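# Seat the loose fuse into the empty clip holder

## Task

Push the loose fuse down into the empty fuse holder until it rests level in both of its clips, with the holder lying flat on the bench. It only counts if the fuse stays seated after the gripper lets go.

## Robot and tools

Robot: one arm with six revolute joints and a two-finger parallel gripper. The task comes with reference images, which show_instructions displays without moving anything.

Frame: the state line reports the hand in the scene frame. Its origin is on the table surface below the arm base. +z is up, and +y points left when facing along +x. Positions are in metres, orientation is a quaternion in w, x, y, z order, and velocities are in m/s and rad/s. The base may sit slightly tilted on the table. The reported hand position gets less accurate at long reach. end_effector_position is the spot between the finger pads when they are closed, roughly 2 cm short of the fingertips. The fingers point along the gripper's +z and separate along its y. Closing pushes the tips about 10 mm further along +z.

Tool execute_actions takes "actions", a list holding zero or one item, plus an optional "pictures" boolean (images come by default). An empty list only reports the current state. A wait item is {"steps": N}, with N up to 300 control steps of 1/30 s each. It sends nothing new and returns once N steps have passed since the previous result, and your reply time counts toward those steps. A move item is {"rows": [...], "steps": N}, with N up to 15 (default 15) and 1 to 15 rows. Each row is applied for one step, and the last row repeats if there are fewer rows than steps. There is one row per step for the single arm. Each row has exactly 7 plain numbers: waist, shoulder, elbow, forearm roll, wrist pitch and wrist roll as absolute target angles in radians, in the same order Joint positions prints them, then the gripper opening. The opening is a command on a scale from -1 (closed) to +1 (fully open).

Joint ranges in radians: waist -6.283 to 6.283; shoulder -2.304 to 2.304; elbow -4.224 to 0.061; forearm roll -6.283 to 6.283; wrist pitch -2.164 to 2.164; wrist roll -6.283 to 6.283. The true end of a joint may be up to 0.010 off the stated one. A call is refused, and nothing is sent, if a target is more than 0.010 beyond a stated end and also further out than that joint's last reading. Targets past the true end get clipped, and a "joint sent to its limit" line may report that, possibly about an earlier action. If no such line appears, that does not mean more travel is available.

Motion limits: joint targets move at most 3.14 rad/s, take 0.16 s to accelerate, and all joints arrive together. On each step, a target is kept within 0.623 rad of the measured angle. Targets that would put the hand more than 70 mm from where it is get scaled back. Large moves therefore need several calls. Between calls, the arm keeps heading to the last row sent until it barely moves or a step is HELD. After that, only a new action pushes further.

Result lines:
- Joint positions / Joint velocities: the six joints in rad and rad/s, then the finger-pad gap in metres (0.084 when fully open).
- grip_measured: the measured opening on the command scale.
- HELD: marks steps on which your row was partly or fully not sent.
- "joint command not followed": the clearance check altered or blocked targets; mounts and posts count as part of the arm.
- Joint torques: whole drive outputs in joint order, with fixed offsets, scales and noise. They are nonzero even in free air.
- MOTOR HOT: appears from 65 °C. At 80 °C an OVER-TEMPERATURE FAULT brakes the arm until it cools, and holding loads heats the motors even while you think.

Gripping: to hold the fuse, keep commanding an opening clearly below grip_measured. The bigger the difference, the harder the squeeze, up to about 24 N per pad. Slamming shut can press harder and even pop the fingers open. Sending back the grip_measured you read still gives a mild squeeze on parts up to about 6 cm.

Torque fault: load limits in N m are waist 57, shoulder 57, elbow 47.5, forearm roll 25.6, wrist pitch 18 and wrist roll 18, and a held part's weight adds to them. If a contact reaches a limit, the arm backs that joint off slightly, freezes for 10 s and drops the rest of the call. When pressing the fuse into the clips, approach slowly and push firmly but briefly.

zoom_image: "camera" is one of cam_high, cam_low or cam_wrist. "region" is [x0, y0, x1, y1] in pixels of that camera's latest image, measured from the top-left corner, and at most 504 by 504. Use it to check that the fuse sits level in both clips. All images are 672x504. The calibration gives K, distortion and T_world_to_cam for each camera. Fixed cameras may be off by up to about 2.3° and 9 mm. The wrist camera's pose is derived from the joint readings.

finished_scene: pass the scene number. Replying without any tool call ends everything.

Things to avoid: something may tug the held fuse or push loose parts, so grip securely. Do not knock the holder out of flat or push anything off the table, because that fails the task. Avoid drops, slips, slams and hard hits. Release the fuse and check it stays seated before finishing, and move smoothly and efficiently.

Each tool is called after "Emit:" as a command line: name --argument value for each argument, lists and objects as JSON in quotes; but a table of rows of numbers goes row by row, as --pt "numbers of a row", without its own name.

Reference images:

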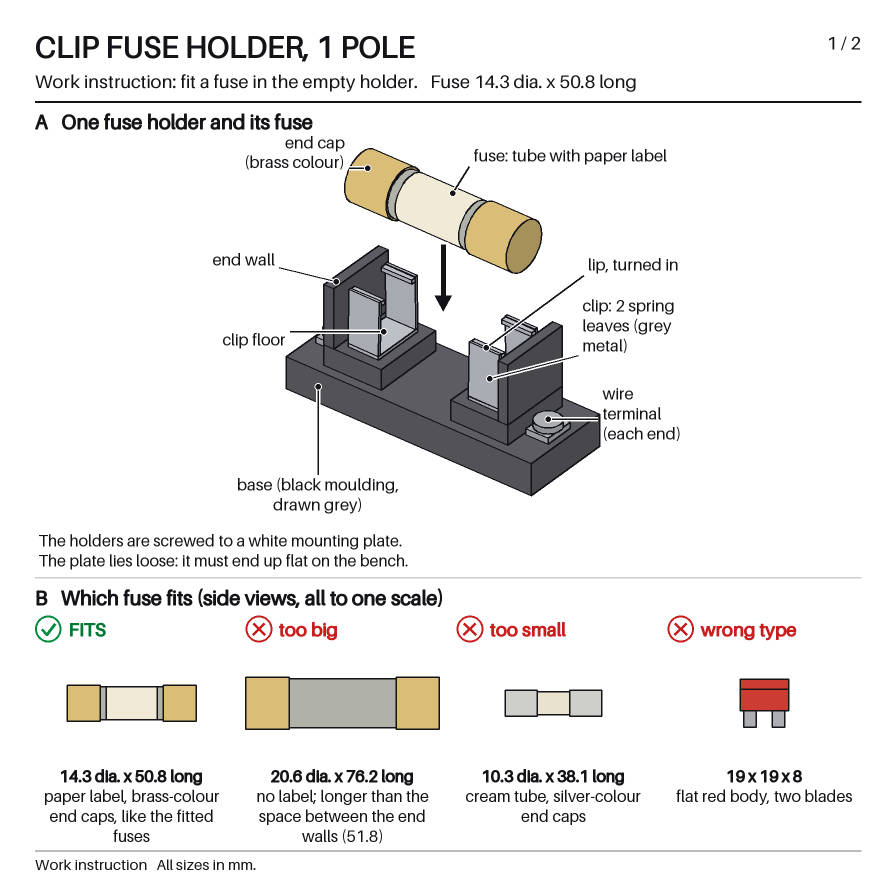

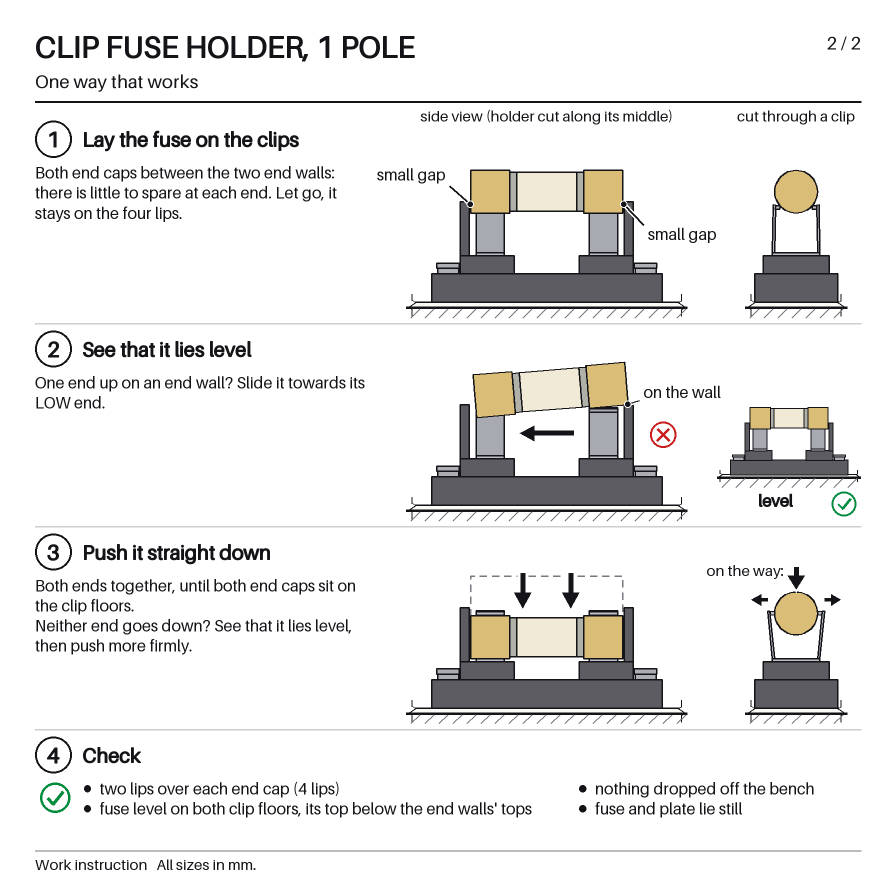

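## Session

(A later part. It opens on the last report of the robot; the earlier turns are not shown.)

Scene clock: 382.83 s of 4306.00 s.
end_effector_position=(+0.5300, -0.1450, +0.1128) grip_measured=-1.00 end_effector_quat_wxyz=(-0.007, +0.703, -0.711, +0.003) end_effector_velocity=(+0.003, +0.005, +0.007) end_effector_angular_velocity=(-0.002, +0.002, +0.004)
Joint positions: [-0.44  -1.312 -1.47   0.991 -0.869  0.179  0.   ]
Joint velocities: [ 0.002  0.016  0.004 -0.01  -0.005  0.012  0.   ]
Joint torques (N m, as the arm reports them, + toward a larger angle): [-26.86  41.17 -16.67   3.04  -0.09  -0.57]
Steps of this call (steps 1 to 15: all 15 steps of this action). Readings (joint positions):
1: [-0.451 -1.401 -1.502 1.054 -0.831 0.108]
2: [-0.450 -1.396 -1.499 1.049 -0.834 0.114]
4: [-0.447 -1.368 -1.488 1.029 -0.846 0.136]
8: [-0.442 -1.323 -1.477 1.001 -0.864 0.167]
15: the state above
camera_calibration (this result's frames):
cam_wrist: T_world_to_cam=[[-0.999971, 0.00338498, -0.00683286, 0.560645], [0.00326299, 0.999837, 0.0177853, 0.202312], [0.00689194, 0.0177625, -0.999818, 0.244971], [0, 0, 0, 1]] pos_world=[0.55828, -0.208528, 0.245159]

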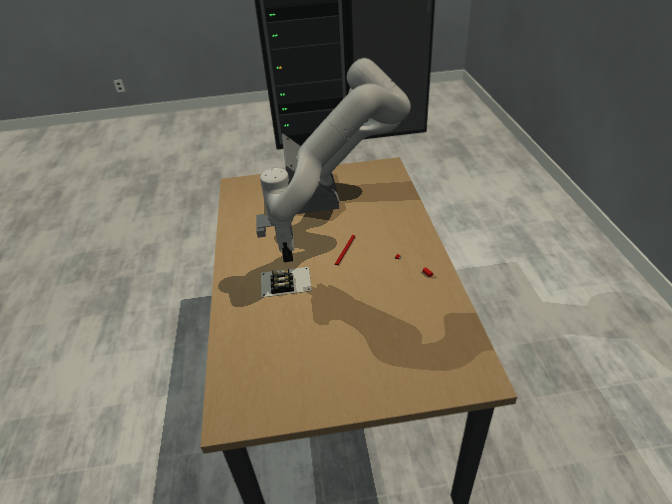

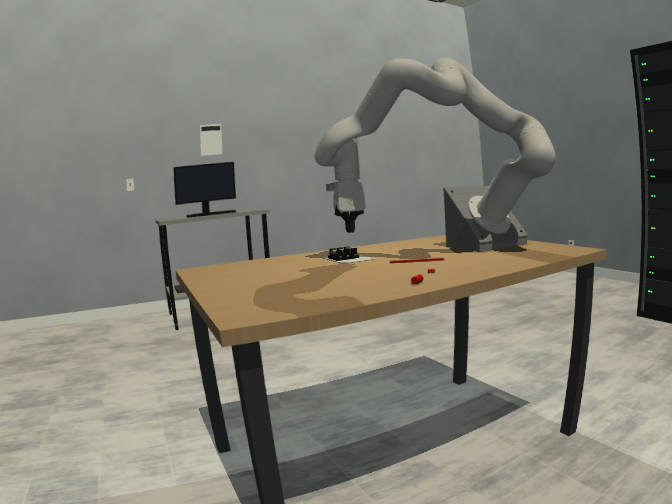

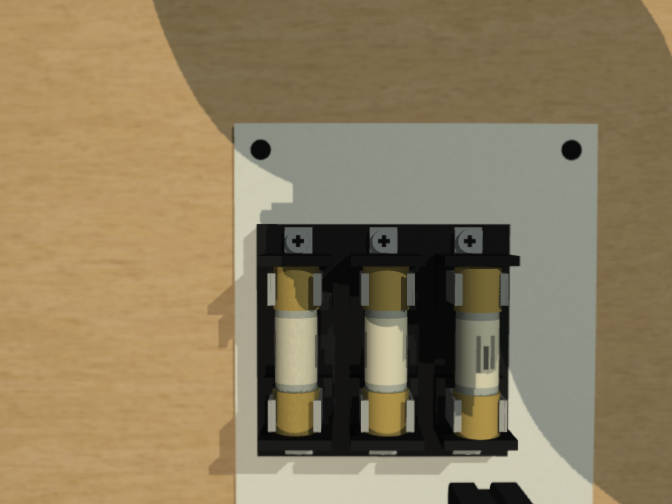

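Emit:
execute_actions --actions '[{"rows":[[-0.450,-1.398,-1.500,1.052,-0.832,0.109,-1]]}]' --pictures false

Emit:
execute_actions --actions '[{"rows":[[-0.428,-1.4235,-1.503,1.086,-0.820,0.089,-1]]}]' --pictures false

Emit:
execute_actions --actions '[{"rows":[[-0.424,-1.4285,-1.504,1.093,-0.818,0.085,-1]]}]' --pictures false

Emit:
execute_actions --actions '[{"rows":[[-0.4205,-1.4325,-1.505,1.099,-0.816,0.082,-1]]}]'

Scene clock: 395.27 s of 4306.00 s.
end_effector_position=(+0.5192, -0.1757, +0.0809) grip_measured=-1.00 end_effector_quat_wxyz=(-0.013, +0.698, -0.715, +0.013) end_effector_velocity=(-0.003, -0.005, -0.006) end_effector_angular_velocity=(-0.001, -0.002, -0.004)
Joint positions: [-0.45  -1.396 -1.5    1.051 -0.833  0.11   0.   ]
Joint velocities: [-0.001 -0.015 -0.004  0.01   0.006 -0.011  0.   ]
Joint torques (N m, as the arm reports them, + toward a larger angle): [-25.7   44.55 -16.65   2.76  -0.09  -0.45]
Steps of this call (steps 1 to 15: the robot went on to your last target; steps 16 to 90: nothing new was sent; then 8.93 s passed at rest; steps 91 to 105: all 15 steps of this action). Readings (joint positions):
91: [-0.440 -1.310 -1.470 0.990 -0.870 0.179]
92: [-0.441 -1.315 -1.473 0.994 -0.867 0.174]
94: [-0.444 -1.342 -1.483 1.014 -0.855 0.152]
98: [-0.448 -1.385 -1.493 1.041 -0.838 0.121]
105: the state above

Scene clock: 395.77 s of 4306.00 s.
end_effector_position=(+0.5169, -0.1758, +0.0602) grip_measured=-1.00 end_effector_quat_wxyz=(-0.012, +0.698, -0.716, +0.012) end_effector_velocity=(-0.001, +0.000, -0.004) end_effector_angular_velocity=(-0.000, +0.002, -0.000)
Joint positions: [-0.428 -1.423 -1.503  1.085 -0.82   0.089  0.   ]
Joint velocities: [ 0.005 -0.005 -0.     0.005  0.002 -0.003  0.   ]
Joint torques (N m, as the arm reports them, + toward a larger angle): [-27.81  41.51 -16.07   2.84  -0.02  -0.45]
Steps of this call (steps 1 to 15: all 15 steps of this action). Readings (joint positions):
1: [-0.450 -1.397 -1.500 1.052 -0.832 0.109]
2: [-0.448 -1.399 -1.501 1.055 -0.831 0.107]
4: [-0.440 -1.408 -1.502 1.067 -0.827 0.100]
8: [-0.431 -1.420 -1.502 1.080 -0.822 0.092]
15: the state above

Scene clock: 396.27 s of 4306.00 s.
end_effector_position=(+0.5166, -0.1757, +0.0562) grip_measured=-1.00 end_effector_quat_wxyz=(-0.012, +0.697, -0.717, +0.012) end_effector_velocity=(+0.000, -0.000, -0.000) end_effector_angular_velocity=(-0.000, -0.001, -0.001)
Joint positions: [-0.424 -1.428 -1.504  1.093 -0.818  0.085  0.   ]
Joint velocities: [ 0.    -0.    -0.     0.002  0.    -0.     0.   ]
Joint torques (N m, as the arm reports them, + toward a larger angle): [-27.29  40.69 -16.1    2.86   0.04  -0.4 ]
Steps of this call (steps 1 to 15: all 15 steps of this action). Readings (joint positions):
1: [-0.428 -1.423 -1.503 1.086 -0.820 0.089]
2: [-0.428 -1.424 -1.503 1.087 -0.820 0.089]
4: [-0.426 -1.426 -1.504 1.089 -0.819 0.087]
8: [-0.425 -1.428 -1.504 1.092 -0.818 0.086]
15: the state above

Scene clock: 396.77 s of 4306.00 s.
end_effector_position=(+0.5171, -0.1758, +0.0537) grip_measured=-1.00 end_effector_quat_wxyz=(-0.012, +0.697, -0.717, +0.012) end_effector_velocity=(-0.001, +0.000, -0.002) end_effector_angular_velocity=(+0.000, +0.003, -0.001)
Joint positions: [-0.421 -1.432 -1.506  1.099 -0.816  0.082  0.   ]
Joint velocities: [ 0.002 -0.002  0.002  0.002  0.002 -0.001  0.   ]
Joint torques (N m, as the arm reports them, + toward a larger angle): [-17.31  29.46  -9.86   2.81   0.42  -0.44]
Steps of this call (steps 1 to 15: all 15 steps of this action). Readings (joint positions):
1: [-0.424 -1.428 -1.504 1.093 -0.818 0.085]
2: [-0.424 -1.429 -1.504 1.094 -0.818 0.085]
4: [-0.423 -1.430 -1.505 1.096 -0.817 0.084]
8: [-0.422 -1.431 -1.506 1.098 -0.817 0.082]
15: the state above
camera_calibration (this result's frames):
cam_wrist: T_world_to_cam=[[-0.999472, 0.0194273, -0.0260545, 0.551128], [0.0191238, 0.999747, 0.0118471, 0.226311], [0.0262781, 0.0113425, -0.99959, 0.175343], [0, 0, 0, 1]] pos_world=[0.541901, -0.23895, 0.18695]

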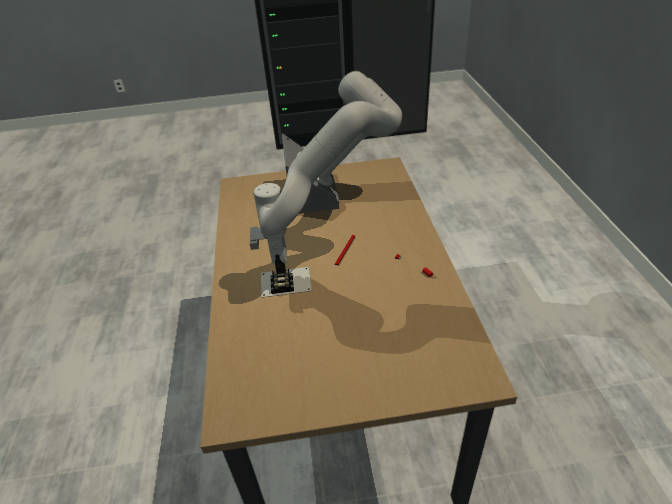

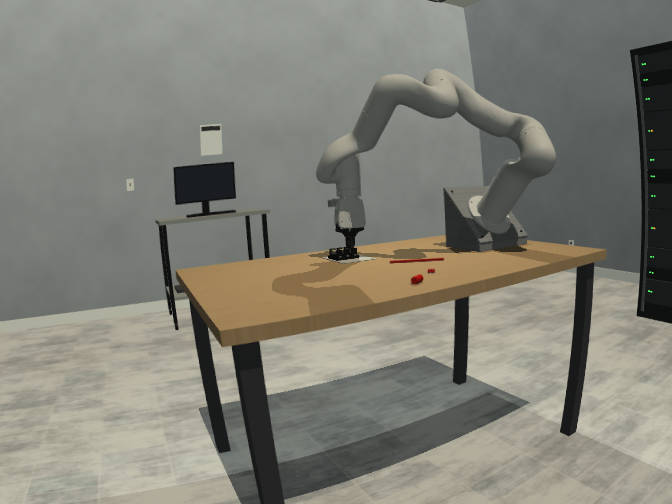

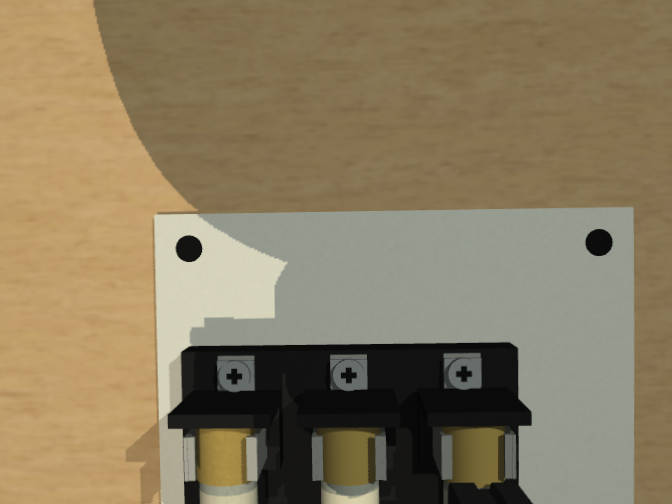

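Emit:
execute_actions --actions '[{"rows":[[-0.450,-1.398,-1.500,1.052,-0.832,0.109,-1]],"steps":10}]' --pictures false

Emit:
execute_actions --actions '[{"rows":[[-0.44,-1.31,-1.47,0.99,-0.87,0.18,-1]]}]'

Emit:
zoom_image --camera "cam_wrist" --region '[250, 200, 560, 490]'

Emit:
zoom_image --camera "cam_low" --region '[320, 230, 376, 270]'

Scene clock: 404.77 s of 4306.00 s.
end_effector_position=(+0.5182, -0.1761, +0.0776) grip_measured=-1.00 end_effector_quat_wxyz=(-0.013, +0.698, -0.716, +0.013) end_effector_velocity=(+0.000, -0.001, +0.020) end_effector_angular_velocity=(-0.001, -0.001, -0.001)
Joint positions: [-0.447 -1.401 -1.5    1.056 -0.831  0.107  0.   ]
Joint velocities: [-0.023  0.025  0.003 -0.038 -0.011  0.024  0.   ]
Joint torques (N m, as the arm reports them, + toward a larger angle): [-24.    41.25 -15.75   3.25  -0.01  -0.52]
Steps of this call (steps 1 to 15: the robot went on to your last target; steps 16 to 90: nothing new was sent; then 4.67 s passed at rest; steps 91 to 100: all 10 steps of this action). Readings (joint positions):
91: [-0.421 -1.432 -1.505 1.099 -0.816 0.082]
92: [-0.423 -1.430 -1.504 1.094 -0.818 0.085]
94: [-0.432 -1.420 -1.500 1.078 -0.824 0.094]
98: [-0.445 -1.404 -1.500 1.059 -0.830 0.104]
100: the state above

Scene clock: 405.27 s of 4306.00 s.
end_effector_position=(+0.5299, -0.1449, +0.1128) grip_measured=-1.00 end_effector_quat_wxyz=(-0.007, +0.703, -0.711, +0.003) end_effector_velocity=(+0.002, +0.005, +0.006) end_effector_angular_velocity=(-0.000, +0.004, +0.004)
Joint positions: [-0.44  -1.312 -1.47   0.991 -0.869  0.179  0.   ]
Joint velocities: [ 0.002  0.014  0.004 -0.011 -0.006  0.011  0.   ]
Joint torques (N m, as the arm reports them, + toward a larger angle): [-25.69  40.34 -16.82   3.21  -0.01  -0.51]
Steps of this call (steps 1 to 15: all 15 steps of this action). Readings (joint positions):
1: [-0.448 -1.400 -1.499 1.054 -0.832 0.108]
2: [-0.448 -1.395 -1.497 1.049 -0.834 0.113]
4: [-0.445 -1.367 -1.487 1.029 -0.846 0.136]
8: [-0.441 -1.323 -1.477 1.001 -0.864 0.167]
15: the state above
camera_calibration (this result's frames):
cam_wrist: T_world_to_cam=[[-0.999971, 0.00337115, -0.0067698, 0.56062], [0.00325011, 0.999836, 0.0178116, 0.202286], [0.00682874, 0.0177891, -0.999818, 0.24498], [0, 0, 0, 1]] pos_world=[0.558273, -0.2085, 0.245128]

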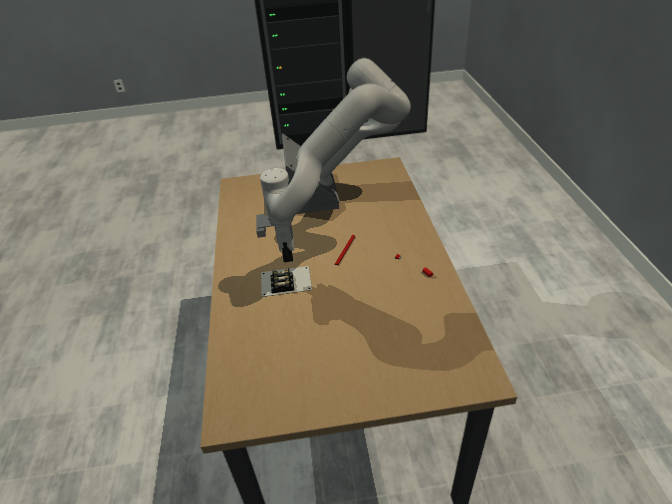

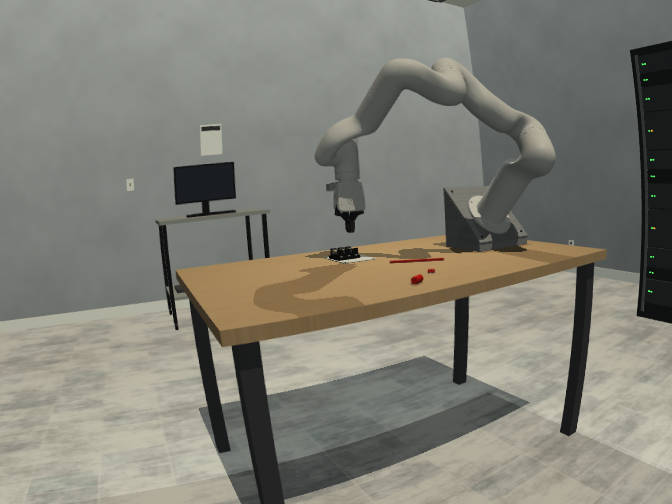

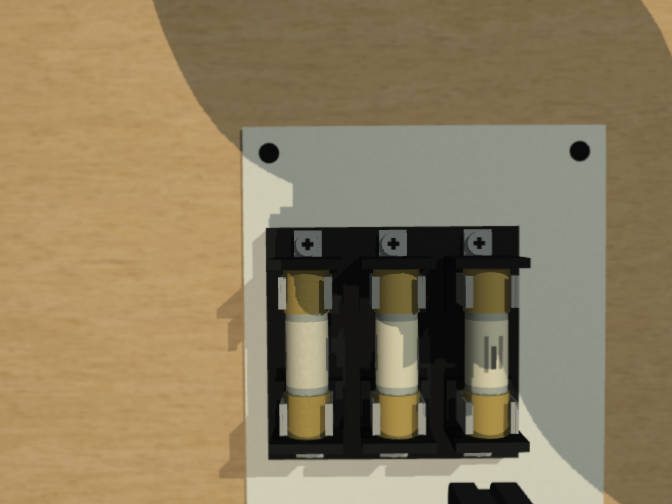

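Region (250, 200, 560, 490) of cam_wrist's 672x504 image, scaled by 1.626, with more detail than that image has; it fills the top 471 rows of this view, and the rest is white.

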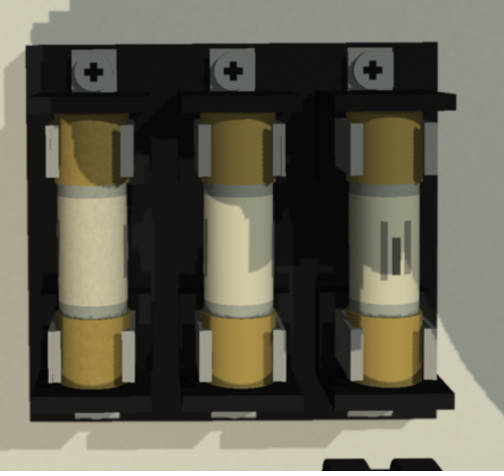

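Region (320, 230, 376, 270) of cam_low's 672x504 image, scaled by 9.000, with more detail than that image has; it fills the top 360 rows of this view, and the rest is white.

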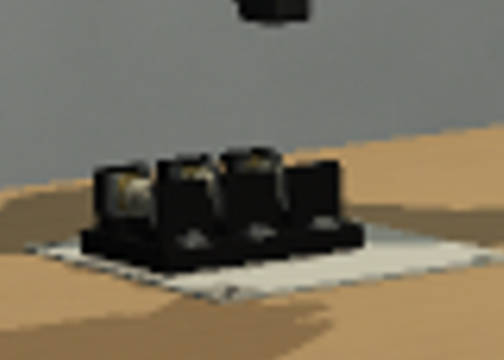

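Seated.

Emit:
finished_scene --scene 1

The scene is finished: the task was done.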